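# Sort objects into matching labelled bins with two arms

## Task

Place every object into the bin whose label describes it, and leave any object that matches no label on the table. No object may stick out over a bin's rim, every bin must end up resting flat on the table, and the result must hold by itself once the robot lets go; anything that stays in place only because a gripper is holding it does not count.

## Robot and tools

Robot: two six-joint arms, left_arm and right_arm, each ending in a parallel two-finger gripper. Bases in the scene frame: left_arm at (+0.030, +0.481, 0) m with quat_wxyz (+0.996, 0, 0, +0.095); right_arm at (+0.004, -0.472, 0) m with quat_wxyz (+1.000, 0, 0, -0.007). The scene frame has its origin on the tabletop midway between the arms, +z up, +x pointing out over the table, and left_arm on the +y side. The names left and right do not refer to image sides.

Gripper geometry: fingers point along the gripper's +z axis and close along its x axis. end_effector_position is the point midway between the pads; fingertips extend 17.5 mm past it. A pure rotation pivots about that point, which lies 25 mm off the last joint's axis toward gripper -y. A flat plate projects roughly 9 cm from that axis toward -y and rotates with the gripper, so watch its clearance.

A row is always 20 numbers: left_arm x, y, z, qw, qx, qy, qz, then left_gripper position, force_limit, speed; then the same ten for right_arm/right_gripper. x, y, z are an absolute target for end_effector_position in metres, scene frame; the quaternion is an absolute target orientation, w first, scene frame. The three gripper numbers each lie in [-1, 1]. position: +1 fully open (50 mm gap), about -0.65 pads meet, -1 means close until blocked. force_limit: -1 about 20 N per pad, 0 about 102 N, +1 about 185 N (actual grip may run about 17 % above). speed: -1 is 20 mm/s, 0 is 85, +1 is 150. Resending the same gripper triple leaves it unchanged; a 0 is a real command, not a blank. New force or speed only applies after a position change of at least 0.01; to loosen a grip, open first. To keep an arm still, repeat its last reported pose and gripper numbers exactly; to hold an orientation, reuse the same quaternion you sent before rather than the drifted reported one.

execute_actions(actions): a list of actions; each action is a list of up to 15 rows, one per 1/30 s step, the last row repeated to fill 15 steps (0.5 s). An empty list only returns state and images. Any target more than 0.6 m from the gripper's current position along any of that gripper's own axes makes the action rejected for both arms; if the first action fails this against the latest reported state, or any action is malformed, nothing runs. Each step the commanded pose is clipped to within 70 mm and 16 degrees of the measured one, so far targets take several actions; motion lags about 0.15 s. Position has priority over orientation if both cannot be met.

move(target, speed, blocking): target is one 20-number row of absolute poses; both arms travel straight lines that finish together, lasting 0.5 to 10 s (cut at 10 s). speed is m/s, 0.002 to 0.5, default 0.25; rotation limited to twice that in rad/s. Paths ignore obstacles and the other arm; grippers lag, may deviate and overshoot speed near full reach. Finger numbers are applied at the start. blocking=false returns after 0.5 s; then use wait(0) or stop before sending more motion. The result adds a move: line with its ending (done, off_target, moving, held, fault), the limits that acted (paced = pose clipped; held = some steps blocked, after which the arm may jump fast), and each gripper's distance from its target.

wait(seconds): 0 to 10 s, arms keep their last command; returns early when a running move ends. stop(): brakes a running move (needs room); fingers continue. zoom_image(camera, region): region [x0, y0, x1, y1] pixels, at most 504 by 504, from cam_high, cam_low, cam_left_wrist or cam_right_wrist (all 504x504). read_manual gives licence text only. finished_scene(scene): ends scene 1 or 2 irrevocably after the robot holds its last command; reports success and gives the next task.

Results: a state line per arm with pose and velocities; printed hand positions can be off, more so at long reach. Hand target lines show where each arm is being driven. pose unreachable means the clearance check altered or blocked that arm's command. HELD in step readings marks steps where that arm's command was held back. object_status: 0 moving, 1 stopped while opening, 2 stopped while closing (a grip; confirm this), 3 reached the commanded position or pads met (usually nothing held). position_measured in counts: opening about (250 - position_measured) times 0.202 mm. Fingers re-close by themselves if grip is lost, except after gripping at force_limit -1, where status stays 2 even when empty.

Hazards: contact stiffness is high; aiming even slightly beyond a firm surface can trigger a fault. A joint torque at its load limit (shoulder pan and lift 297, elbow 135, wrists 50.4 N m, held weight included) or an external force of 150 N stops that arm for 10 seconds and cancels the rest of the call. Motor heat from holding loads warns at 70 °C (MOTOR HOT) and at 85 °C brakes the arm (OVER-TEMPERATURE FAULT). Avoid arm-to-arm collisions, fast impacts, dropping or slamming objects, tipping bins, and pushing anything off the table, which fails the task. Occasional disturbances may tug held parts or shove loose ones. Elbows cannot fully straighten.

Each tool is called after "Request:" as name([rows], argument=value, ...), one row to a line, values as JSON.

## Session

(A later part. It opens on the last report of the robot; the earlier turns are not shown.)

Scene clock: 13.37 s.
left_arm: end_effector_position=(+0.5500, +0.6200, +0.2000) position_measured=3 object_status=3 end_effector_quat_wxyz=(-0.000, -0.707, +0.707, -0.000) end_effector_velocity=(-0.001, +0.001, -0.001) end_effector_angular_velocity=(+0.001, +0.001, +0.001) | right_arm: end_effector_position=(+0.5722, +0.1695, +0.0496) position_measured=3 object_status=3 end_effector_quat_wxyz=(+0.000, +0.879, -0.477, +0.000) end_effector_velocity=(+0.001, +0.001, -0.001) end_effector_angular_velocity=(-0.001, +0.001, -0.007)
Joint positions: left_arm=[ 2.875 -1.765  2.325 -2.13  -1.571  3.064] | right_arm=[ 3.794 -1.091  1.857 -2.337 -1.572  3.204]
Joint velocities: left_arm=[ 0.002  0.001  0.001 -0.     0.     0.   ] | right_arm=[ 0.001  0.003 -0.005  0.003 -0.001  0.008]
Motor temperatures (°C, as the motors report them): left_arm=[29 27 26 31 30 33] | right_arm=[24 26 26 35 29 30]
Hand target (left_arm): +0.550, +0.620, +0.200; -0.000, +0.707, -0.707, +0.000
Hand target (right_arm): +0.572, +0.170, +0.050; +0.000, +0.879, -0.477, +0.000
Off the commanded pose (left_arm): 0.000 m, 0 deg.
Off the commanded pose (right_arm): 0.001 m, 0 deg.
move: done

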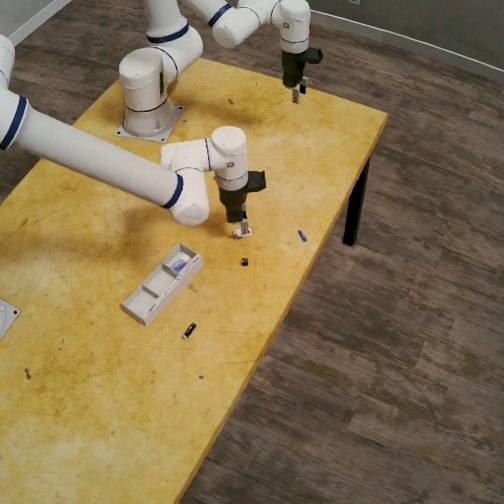

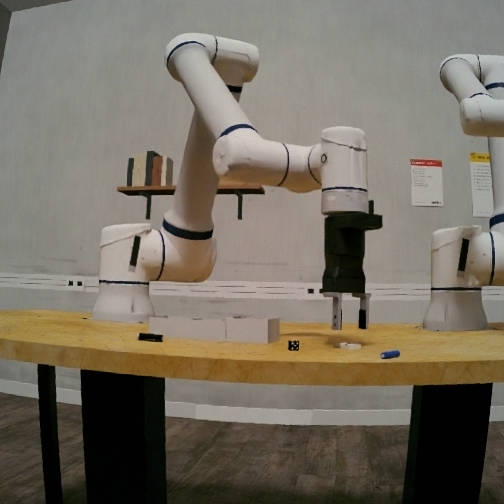

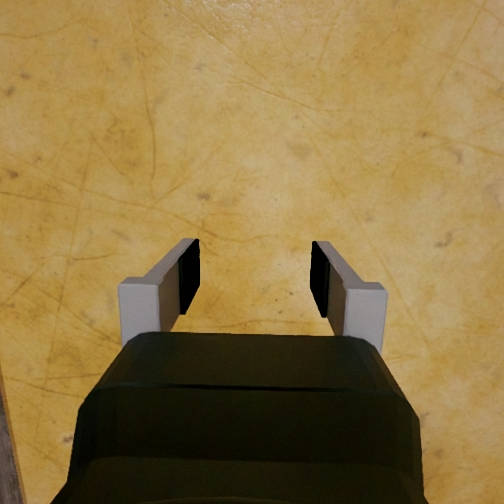

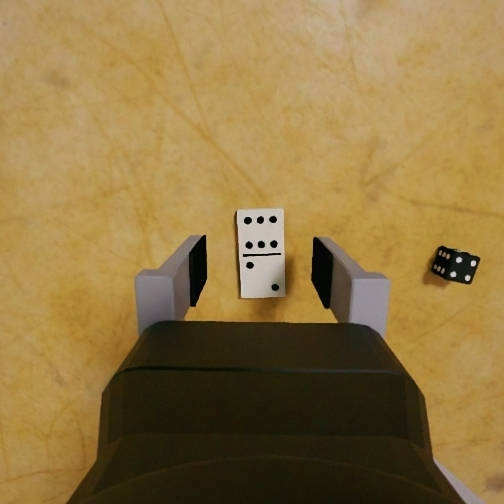

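Request:
move(target=[0.55,0.62,0.2,0,0.7071,-0.7071,0,1,-0.5,0.5,0.569,0.1665,0.0195,0,0.895,-0.446,0,1,-0.5,0.5], speed=0.08)

Request:
move(target=[0.55,0.62,0.2,0,0.7071,-0.7071,0,1,-0.5,0.5,0.569,0.1665,0.0195,0,0.895,-0.446,0,-1,-0.5,0.5])

Request:
move(target=[0.55,0.62,0.2,0,0.7071,-0.7071,0,1,-0.5,0.5,0.55,0.12,0.085,0,0.93,-0.367,0,-1,-0.5,0.5], speed=0.4)

Request:
move(target=[0.55,0.62,0.2,0,0.7071,-0.7071,0,1,-0.5,0.5,0.432,-0.184,0.08,0,0.995,-0.096,0,-1,-0.5,0.5], speed=0.5)

Scene clock: 14.60 s.
left_arm: end_effector_position=(+0.5500, +0.6200, +0.2000) position_measured=3 object_status=3 end_effector_quat_wxyz=(+0.000, -0.707, +0.707, -0.000) end_effector_velocity=(-0.000, -0.000, -0.000) end_effector_angular_velocity=(-0.000, +0.001, -0.000) | right_arm: end_effector_position=(+0.5689, +0.1665, +0.0198) position_measured=3 object_status=3 end_effector_quat_wxyz=(+0.000, +0.895, -0.446, -0.000) end_effector_velocity=(+0.001, -0.001, -0.003) end_effector_angular_velocity=(-0.001, +0.000, +0.003)
Joint positions: left_arm=[ 2.875 -1.765  2.325 -2.13  -1.571  3.064] | right_arm=[ 3.791 -1.061  1.879 -2.389 -1.571  3.132]
Joint velocities: left_arm=[-0.001  0.     0.     0.    -0.    -0.   ] | right_arm=[-0.002  0.004  0.001 -0.004 -0.001 -0.005]
Motor temperatures (°C, as the motors report them): left_arm=[29 27 26 31 30 33] | right_arm=[24 26 26 35 29 30]
Hand target (left_arm): +0.550, +0.620, +0.200; +0.000, +0.707, -0.707, +0.000
Hand target (right_arm): +0.569, +0.166, +0.020; -0.000, +0.895, -0.446, -0.000
Off the commanded pose (left_arm): 0.000 m, 0 deg.
Off the commanded pose (right_arm): 0.000 m, 0 deg.
move: done

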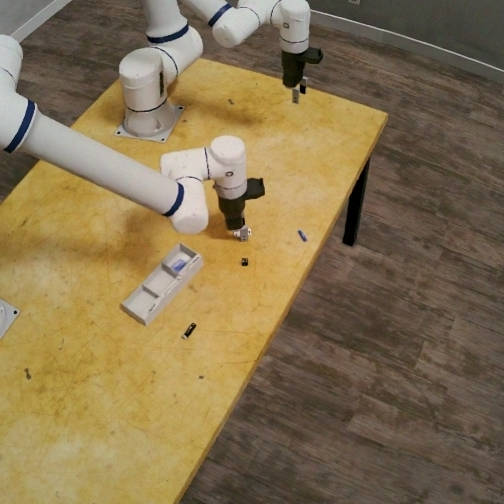

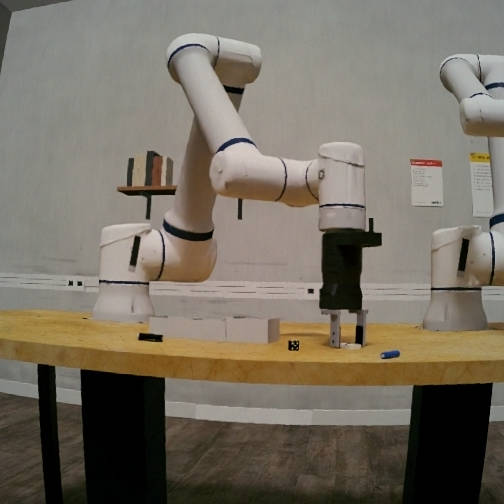

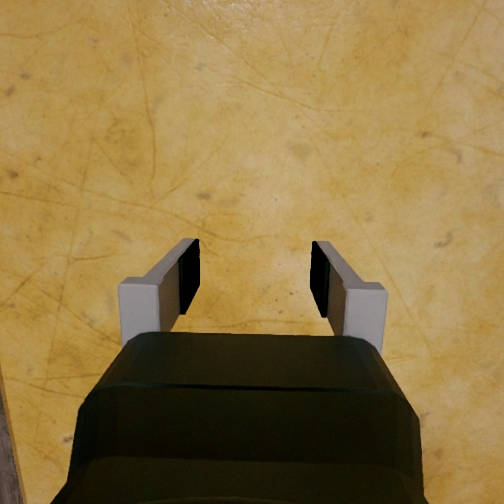

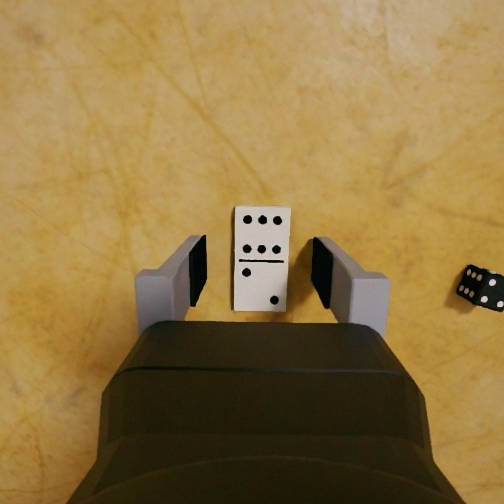

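Scene clock: 15.30 s.
left_arm: end_effector_position=(+0.5500, +0.6200, +0.2000) position_measured=3 object_status=3 end_effector_quat_wxyz=(-0.000, -0.707, +0.707, -0.000) end_effector_velocity=(-0.000, +0.001, +0.000) end_effector_angular_velocity=(-0.000, -0.000, +0.002) | right_arm: end_effector_position=(+0.5690, +0.1665, +0.0195) position_measured=142 object_status=2 end_effector_quat_wxyz=(+0.000, +0.895, -0.446, -0.000) end_effector_velocity=(+0.000, -0.000, -0.001) end_effector_angular_velocity=(-0.001, -0.000, +0.000)
Joint positions: left_arm=[ 2.875 -1.765  2.325 -2.13  -1.571  3.064] | right_arm=[ 3.791 -1.061  1.879 -2.389 -1.571  3.132]
Joint velocities: left_arm=[ 0.001 -0.    -0.    -0.    -0.    -0.001] | right_arm=[ 0.     0.002 -0.    -0.001 -0.001 -0.   ]
Motor temperatures (°C, as the motors report them): left_arm=[29 27 26 31 30 33] | right_arm=[24 26 26 35 29 30]
Hand target (left_arm): +0.550, +0.620, +0.200; +0.000, +0.707, -0.707, +0.000
Hand target (right_arm): +0.569, +0.166, +0.020; -0.000, +0.895, -0.446, -0.000
Off the commanded pose (left_arm): 0.000 m, 0 deg.
Off the commanded pose (right_arm): 0.000 m, 0 deg.
move: done

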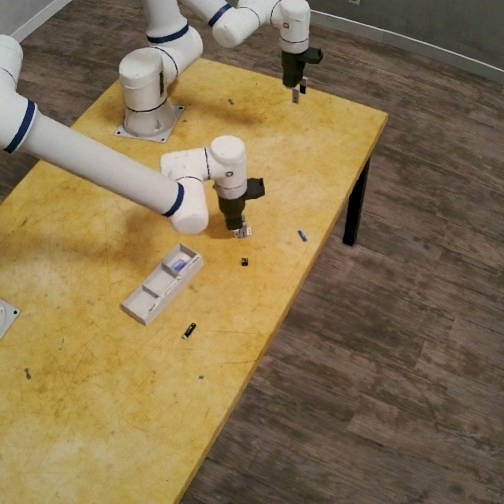

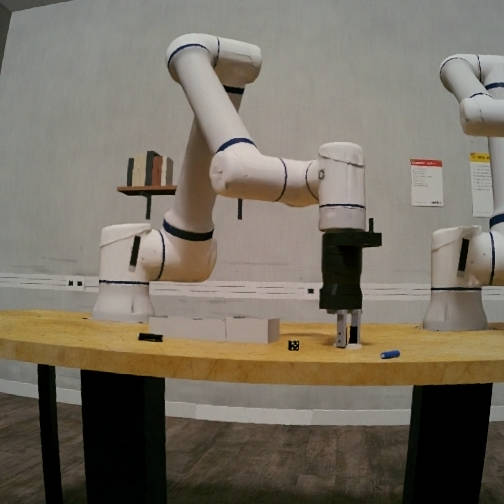

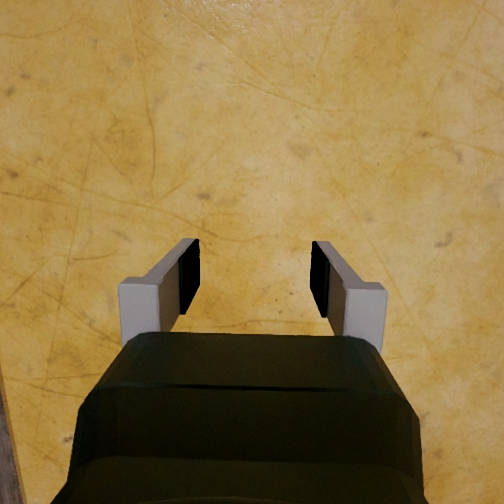

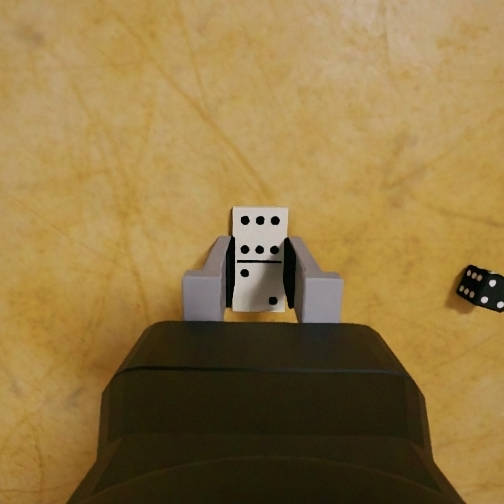

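Scene clock: 16.23 s.
left_arm: end_effector_position=(+0.5500, +0.6200, +0.2000) position_measured=3 object_status=3 end_effector_quat_wxyz=(-0.000, -0.707, +0.707, -0.000) end_effector_velocity=(+0.000, +0.000, +0.000) end_effector_angular_velocity=(-0.001, -0.000, +0.001) | right_arm: end_effector_position=(+0.5501, +0.1203, +0.0849) position_measured=142 object_status=2 end_effector_quat_wxyz=(-0.000, +0.930, -0.367, -0.000) end_effector_velocity=(-0.002, -0.001, +0.001) end_effector_angular_velocity=(-0.000, +0.001, +0.005)
Joint positions: left_arm=[ 2.875 -1.765  2.325 -2.13  -1.571  3.064] | right_arm=[ 3.751 -1.2    1.947 -2.318 -1.571  2.919]
Joint velocities: left_arm=[ 0.001 -0.    -0.     0.    -0.001 -0.   ] | right_arm=[ 0.    -0.004  0.003  0.002  0.    -0.005]
Motor temperatures (°C, as the motors report them): left_arm=[29 27 26 31 30 33] | right_arm=[24 26 26 35 29 30]
Hand target (left_arm): +0.550, +0.620, +0.200; +0.000, +0.707, -0.707, +0.000
Hand target (right_arm): +0.550, +0.120, +0.085; -0.000, +0.930, -0.367, -0.000
Off the commanded pose (left_arm): 0.000 m, 0 deg.
Off the commanded pose (right_arm): 0.000 m, 0 deg.
move: done

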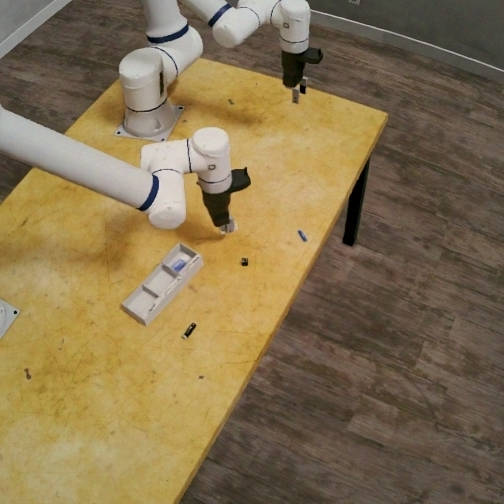

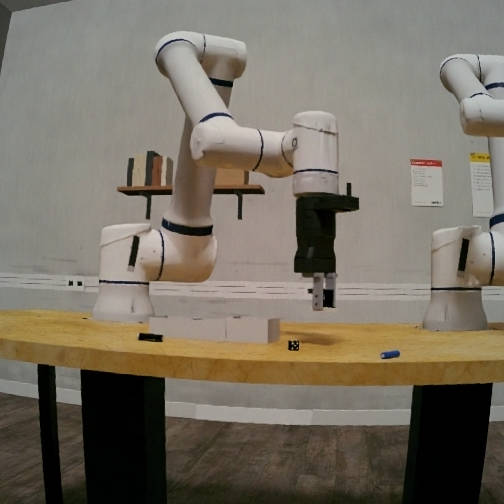

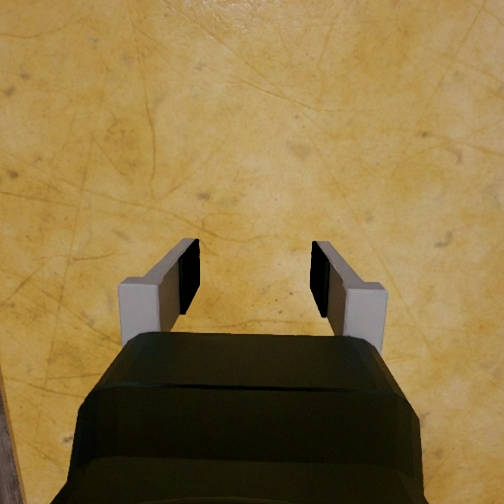

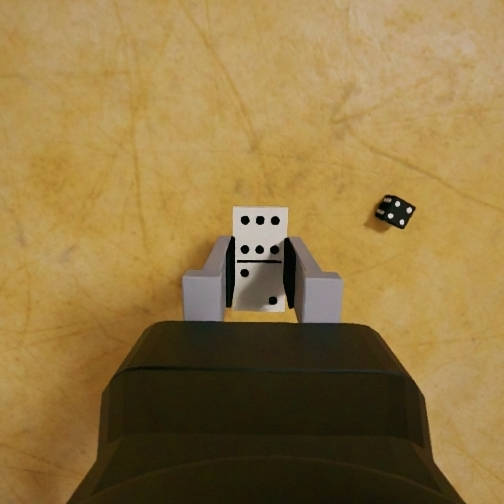

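Scene clock: 17.63 s.
left_arm: end_effector_position=(+0.5500, +0.6200, +0.2000) position_measured=3 object_status=3 end_effector_quat_wxyz=(-0.000, -0.707, +0.707, -0.000) end_effector_velocity=(+0.000, -0.000, +0.000) end_effector_angular_velocity=(-0.000, -0.000, +0.000) | right_arm: end_effector_position=(+0.4315, -0.1832, +0.0807) position_measured=142 object_status=2 end_effector_quat_wxyz=(-0.001, +0.995, -0.096, -0.001) end_effector_velocity=(-0.001, -0.001, +0.000) end_effector_angular_velocity=(+0.001, +0.001, +0.003)
Joint positions: left_arm=[ 2.875 -1.765  2.325 -2.13  -1.571  3.064] | right_arm=[ 3.348 -1.61   2.472 -2.432 -1.569  1.956]
Joint velocities: left_arm=[ 0.     0.    -0.001  0.    -0.    -0.   ] | right_arm=[-0.004 -0.003  0.002  0.002  0.001 -0.006]
Motor temperatures (°C, as the motors report them): left_arm=[29 27 26 31 30 33] | right_arm=[24 26 26 35 29 30]
Hand target (left_arm): +0.550, +0.620, +0.200; +0.000, +0.707, -0.707, +0.000
Hand target (right_arm): +0.431, -0.183, +0.081; -0.001, +0.995, -0.096, -0.001
Off the commanded pose (left_arm): 0.000 m, 0 deg.
Off the commanded pose (right_arm): 0.001 m, 0 deg.
move: done; limits=paced

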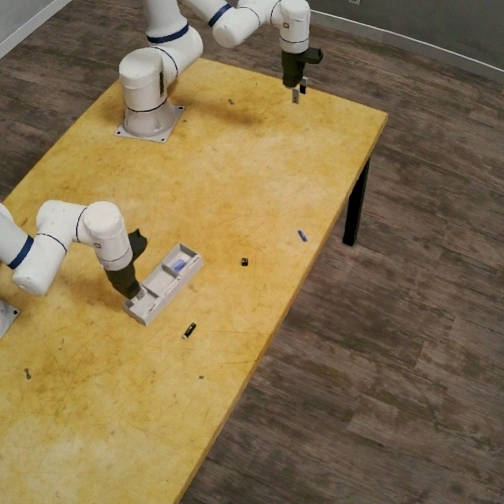

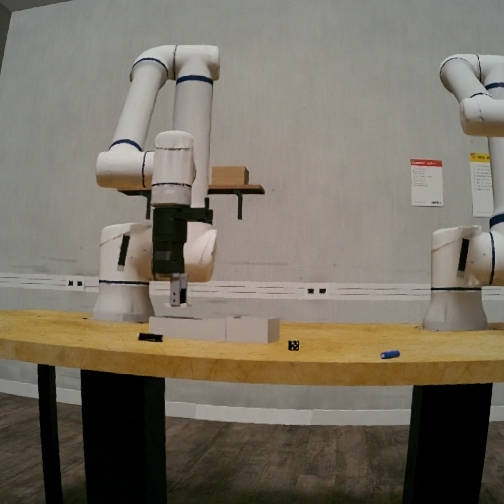

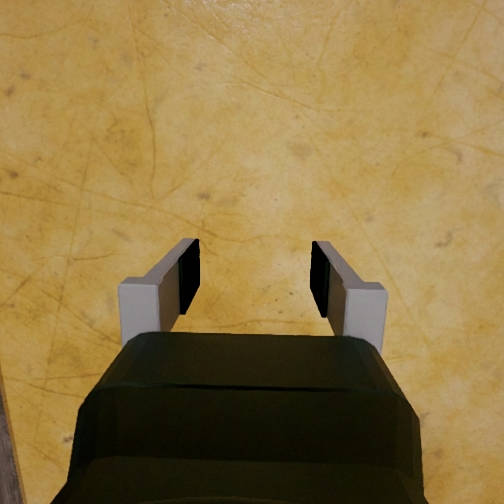

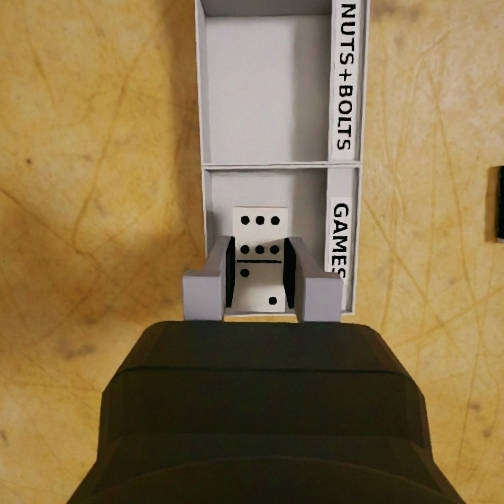

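Request:
move(target=[0.55,0.62,0.2,0,0.7071,-0.7071,0,1,-0.5,0.5,0.435,-0.183,0.027,0,0.995,-0.096,0,-1,-0.5,0.5], speed=0.1)

Request:
move(target=[0.55,0.62,0.2,0,0.7071,-0.7071,0,1,-0.5,0.5,0.435,-0.183,0.027,0,0.995,-0.096,0,0.25,-0.5,0.5])

Request:
move(target=[0.55,0.62,0.2,0,0.7071,-0.7071,0,1,-0.5,0.5,0.435,-0.183,0.105,0,0.995,-0.096,0,0.25,-0.5,0.5])

Request:
move(target=[0.55,0.62,0.2,0,0.7071,-0.7071,0,1,-0.5,0.5,0.624,0.074,0.055,0,0.982,0.19,0,0.8,-0.5,0.5], speed=0.45)

Scene clock: 18.87 s.
left_arm: end_effector_position=(+0.5500, +0.6200, +0.2000) position_measured=3 object_status=3 end_effector_quat_wxyz=(-0.000, -0.707, +0.707, -0.000) end_effector_velocity=(-0.000, -0.000, -0.000) end_effector_angular_velocity=(+0.000, +0.001, -0.001) | right_arm: end_effector_position=(+0.4348, -0.1831, +0.0274) position_measured=142 object_status=2 end_effector_quat_wxyz=(-0.000, +0.995, -0.096, -0.000) end_effector_velocity=(-0.000, +0.000, -0.002) end_effector_angular_velocity=(+0.000, -0.000, -0.001)
Joint positions: left_arm=[ 2.875 -1.765  2.325 -2.13  -1.571  3.064] | right_arm=[ 3.348 -1.49   2.506 -2.587 -1.571  1.956]
Joint velocities: left_arm=[-0.     0.     0.001 -0.     0.     0.   ] | right_arm=[ 0.001  0.006  0.001 -0.008  0.     0.002]
Motor temperatures (°C, as the motors report them): left_arm=[29 27 26 31 30 33] | right_arm=[24 26 26 35 29 30]
Hand target (left_arm): +0.550, +0.620, +0.200; +0.000, +0.707, -0.707, +0.000
Hand target (right_arm): +0.435, -0.183, +0.027; +0.000, +0.995, -0.096, -0.000
Off the commanded pose (left_arm): 0.000 m, 0 deg.
Off the commanded pose (right_arm): 0.000 m, 0 deg.
move: done

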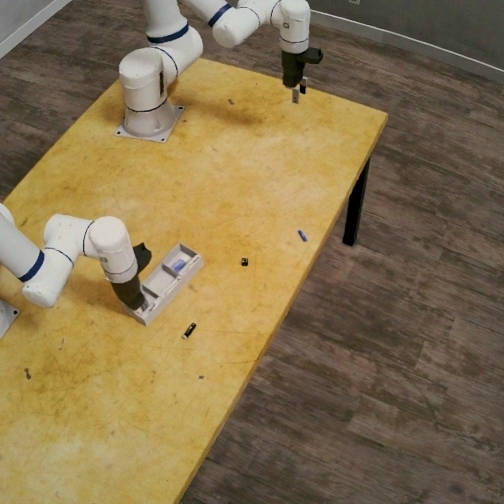

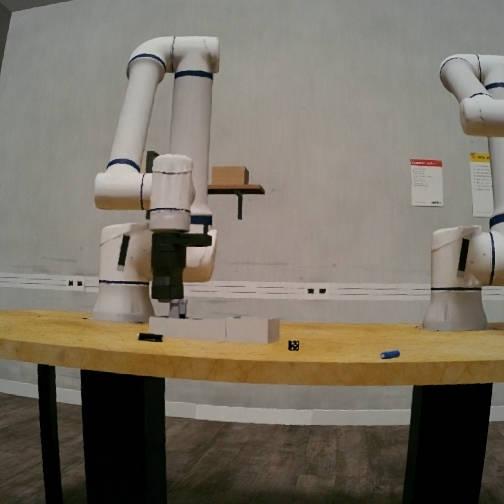

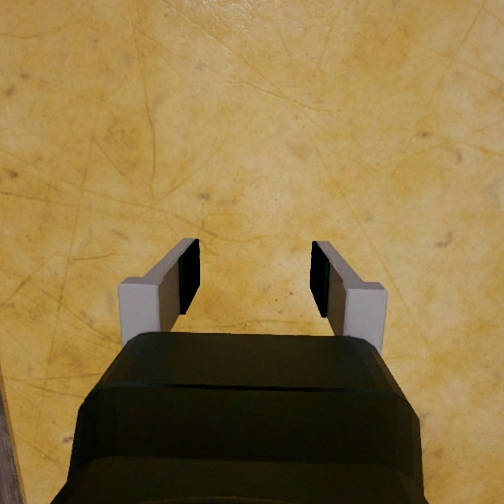

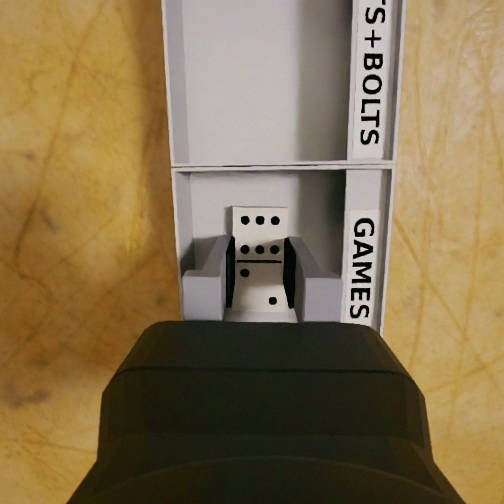

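Scene clock: 19.57 s.
left_arm: end_effector_position=(+0.5500, +0.6200, +0.2000) position_measured=3 object_status=3 end_effector_quat_wxyz=(-0.000, -0.707, +0.707, -0.000) end_effector_velocity=(-0.001, +0.001, -0.001) end_effector_angular_velocity=(+0.000, +0.003, +0.002) | right_arm: end_effector_position=(+0.4349, -0.1830, +0.0269) position_measured=116 object_status=3 end_effector_quat_wxyz=(+0.000, +0.995, -0.096, -0.000) end_effector_velocity=(+0.001, -0.001, -0.000) end_effector_angular_velocity=(-0.001, -0.001, -0.002)
Joint positions: left_arm=[ 2.875 -1.765  2.325 -2.13  -1.571  3.064] | right_arm=[ 3.348 -1.489  2.506 -2.588 -1.571  1.956]
Joint velocities: left_arm=[ 0.002  0.002  0.001  0.     0.    -0.   ] | right_arm=[-0.001  0.001  0.    -0.003 -0.001  0.001]
Motor temperatures (°C, as the motors report them): left_arm=[29 27 26 31 30 33] | right_arm=[24 26 26 35 29 30]
Hand target (left_arm): +0.550, +0.620, +0.200; +0.000, +0.707, -0.707, +0.000
Hand target (right_arm): +0.435, -0.183, +0.027; +0.000, +0.995, -0.096, +0.000
Off the commanded pose (left_arm): 0.000 m, 0 deg.
Off the commanded pose (right_arm): 0.000 m, 0 deg.
move: done

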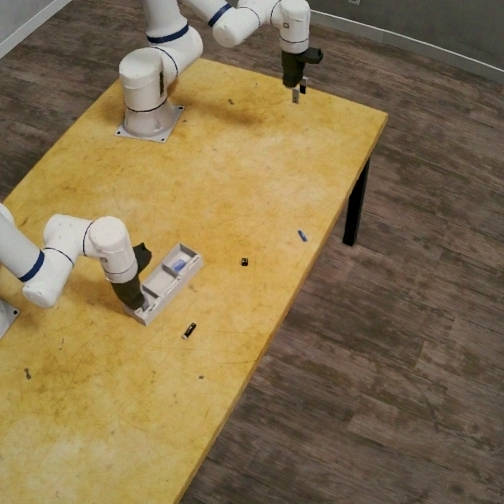

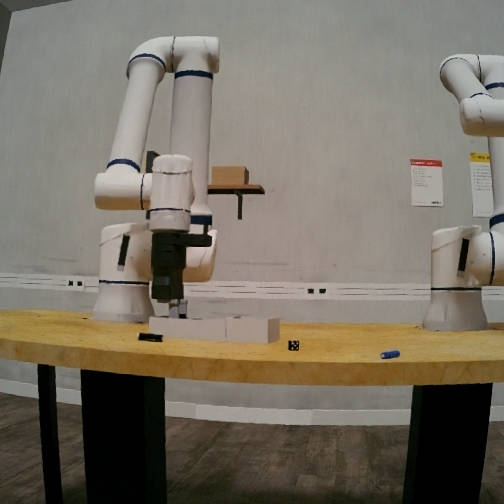

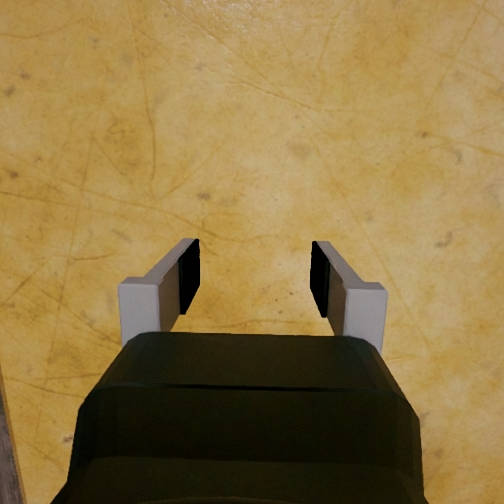

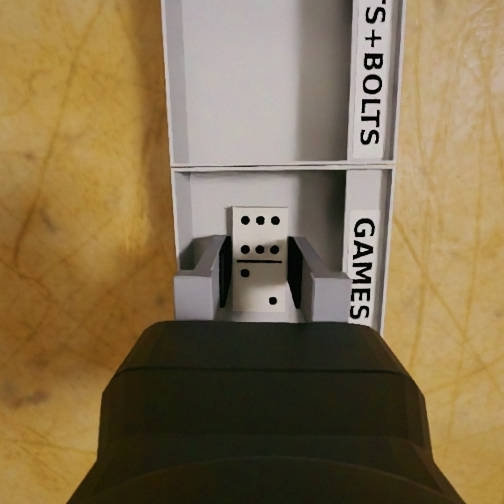

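Scene clock: 20.50 s.
left_arm: end_effector_position=(+0.5500, +0.6200, +0.2000) position_measured=3 object_status=3 end_effector_quat_wxyz=(+0.000, -0.707, +0.707, -0.000) end_effector_velocity=(-0.000, +0.001, +0.000) end_effector_angular_velocity=(+0.000, -0.000, +0.002) | right_arm: end_effector_position=(+0.4353, -0.1829, +0.1046) position_measured=116 object_status=3 end_effector_quat_wxyz=(-0.000, +0.995, -0.096, +0.000) end_effector_velocity=(+0.000, +0.000, +0.003) end_effector_angular_velocity=(-0.000, -0.001, +0.002)
Joint positions: left_arm=[ 2.875 -1.765  2.325 -2.13  -1.571  3.064] | right_arm=[ 3.348 -1.649  2.446 -2.367 -1.571  1.956]
Joint velocities: left_arm=[ 0.001 -0.    -0.    -0.     0.    -0.001] | right_arm=[ 0.001 -0.004 -0.002  0.006 -0.    -0.001]
Motor temperatures (°C, as the motors report them): left_arm=[29 27 26 31 30 33] | right_arm=[24 26 26 35 29 30]
Hand target (left_arm): +0.550, +0.620, +0.200; +0.000, +0.707, -0.707, +0.000
Hand target (right_arm): +0.435, -0.183, +0.105; -0.000, +0.995, -0.096, +0.000
Off the commanded pose (left_arm): 0.000 m, 0 deg.
Off the commanded pose (right_arm): 0.000 m, 0 deg.
move: done

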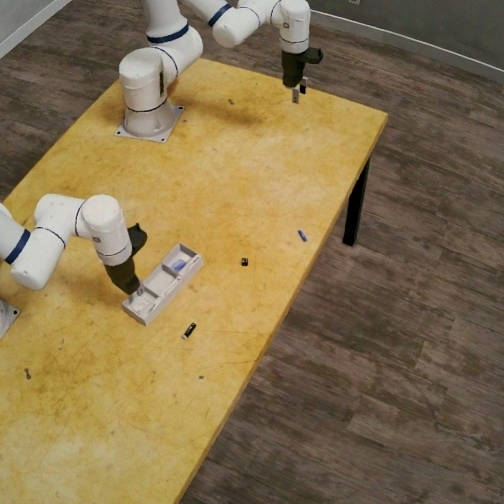

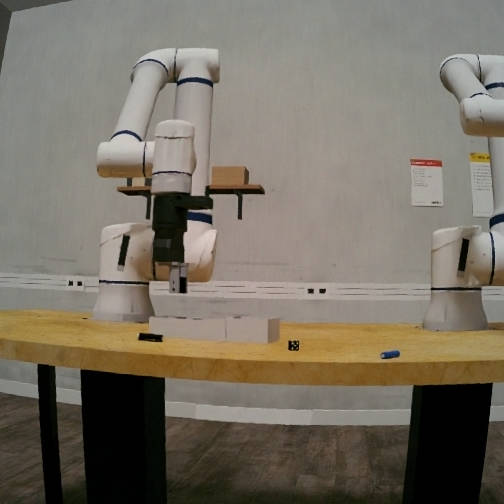

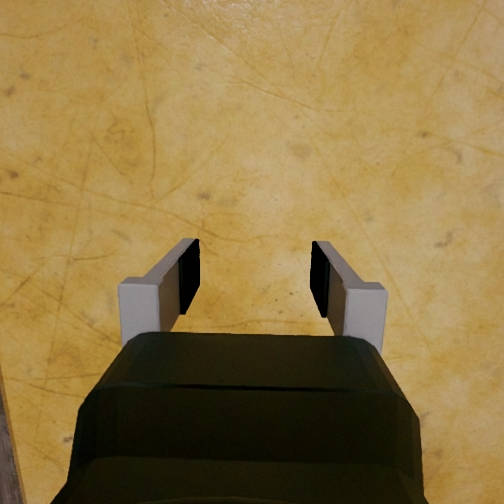

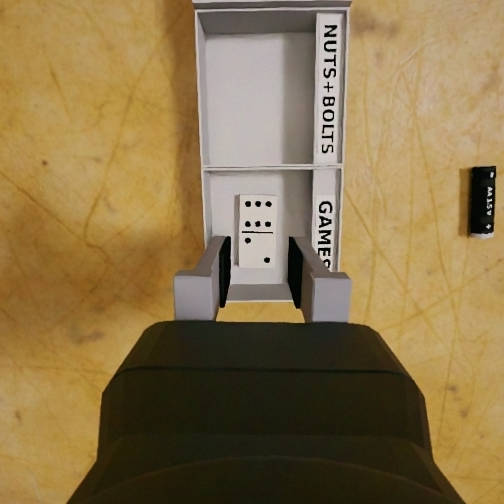

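Scene clock: 21.90 s.
left_arm: end_effector_position=(+0.5500, +0.6200, +0.2000) position_measured=3 object_status=3 end_effector_quat_wxyz=(-0.000, -0.707, +0.707, -0.000) end_effector_velocity=(+0.000, +0.000, +0.000) end_effector_angular_velocity=(+0.000, -0.001, -0.000) | right_arm: end_effector_position=(+0.6242, +0.0732, +0.0544) position_measured=32 object_status=3 end_effector_quat_wxyz=(+0.001, +0.982, +0.190, +0.000) end_effector_velocity=(+0.002, +0.002, -0.001) end_effector_angular_velocity=(+0.001, -0.000, +0.003)
Joint positions: left_arm=[ 2.875 -1.765  2.325 -2.13  -1.571  3.064] | right_arm=[ 3.629 -1.116  1.886 -2.341 -1.572  1.663]
Joint velocities: left_arm=[-0.    -0.001 -0.    -0.     0.     0.   ] | right_arm=[ 0.001  0.004 -0.005  0.     0.001 -0.002]
Motor temperatures (°C, as the motors report them): left_arm=[29 27 26 31 30 33] | right_arm=[24 26 26 35 29 30]
Hand target (left_arm): +0.550, +0.620, +0.200; +0.000, +0.707, -0.707, +0.000
Hand target (right_arm): +0.624, +0.073, +0.054; +0.001, +0.982, +0.190, +0.000
Off the commanded pose (left_arm): 0.000 m, 0 deg.
Off the commanded pose (right_arm): 0.001 m, 0 deg.
move: done; limits=paced

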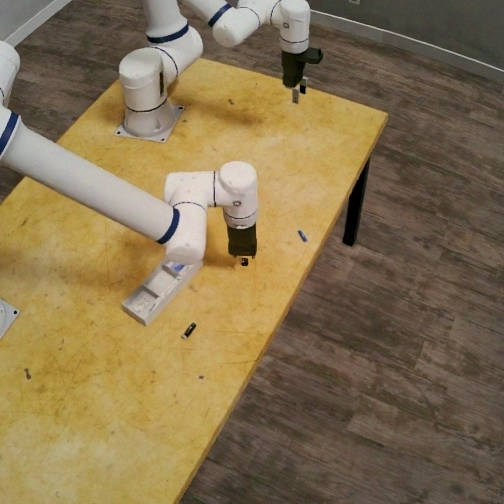

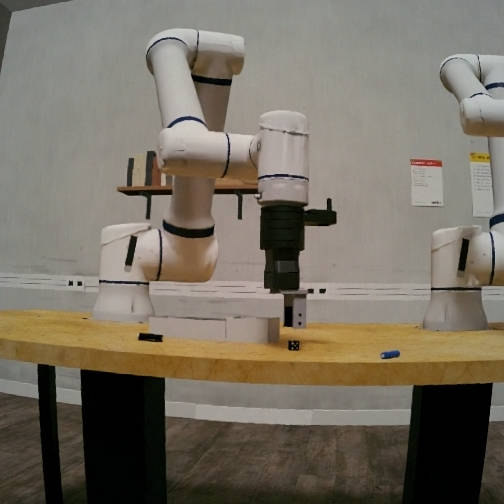

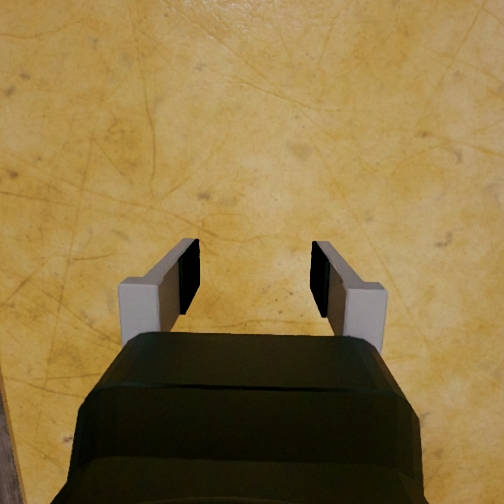

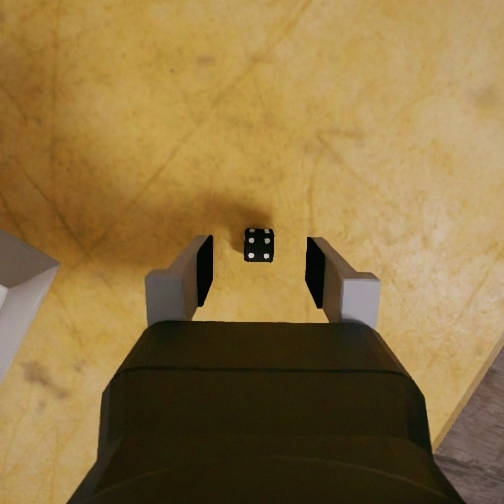

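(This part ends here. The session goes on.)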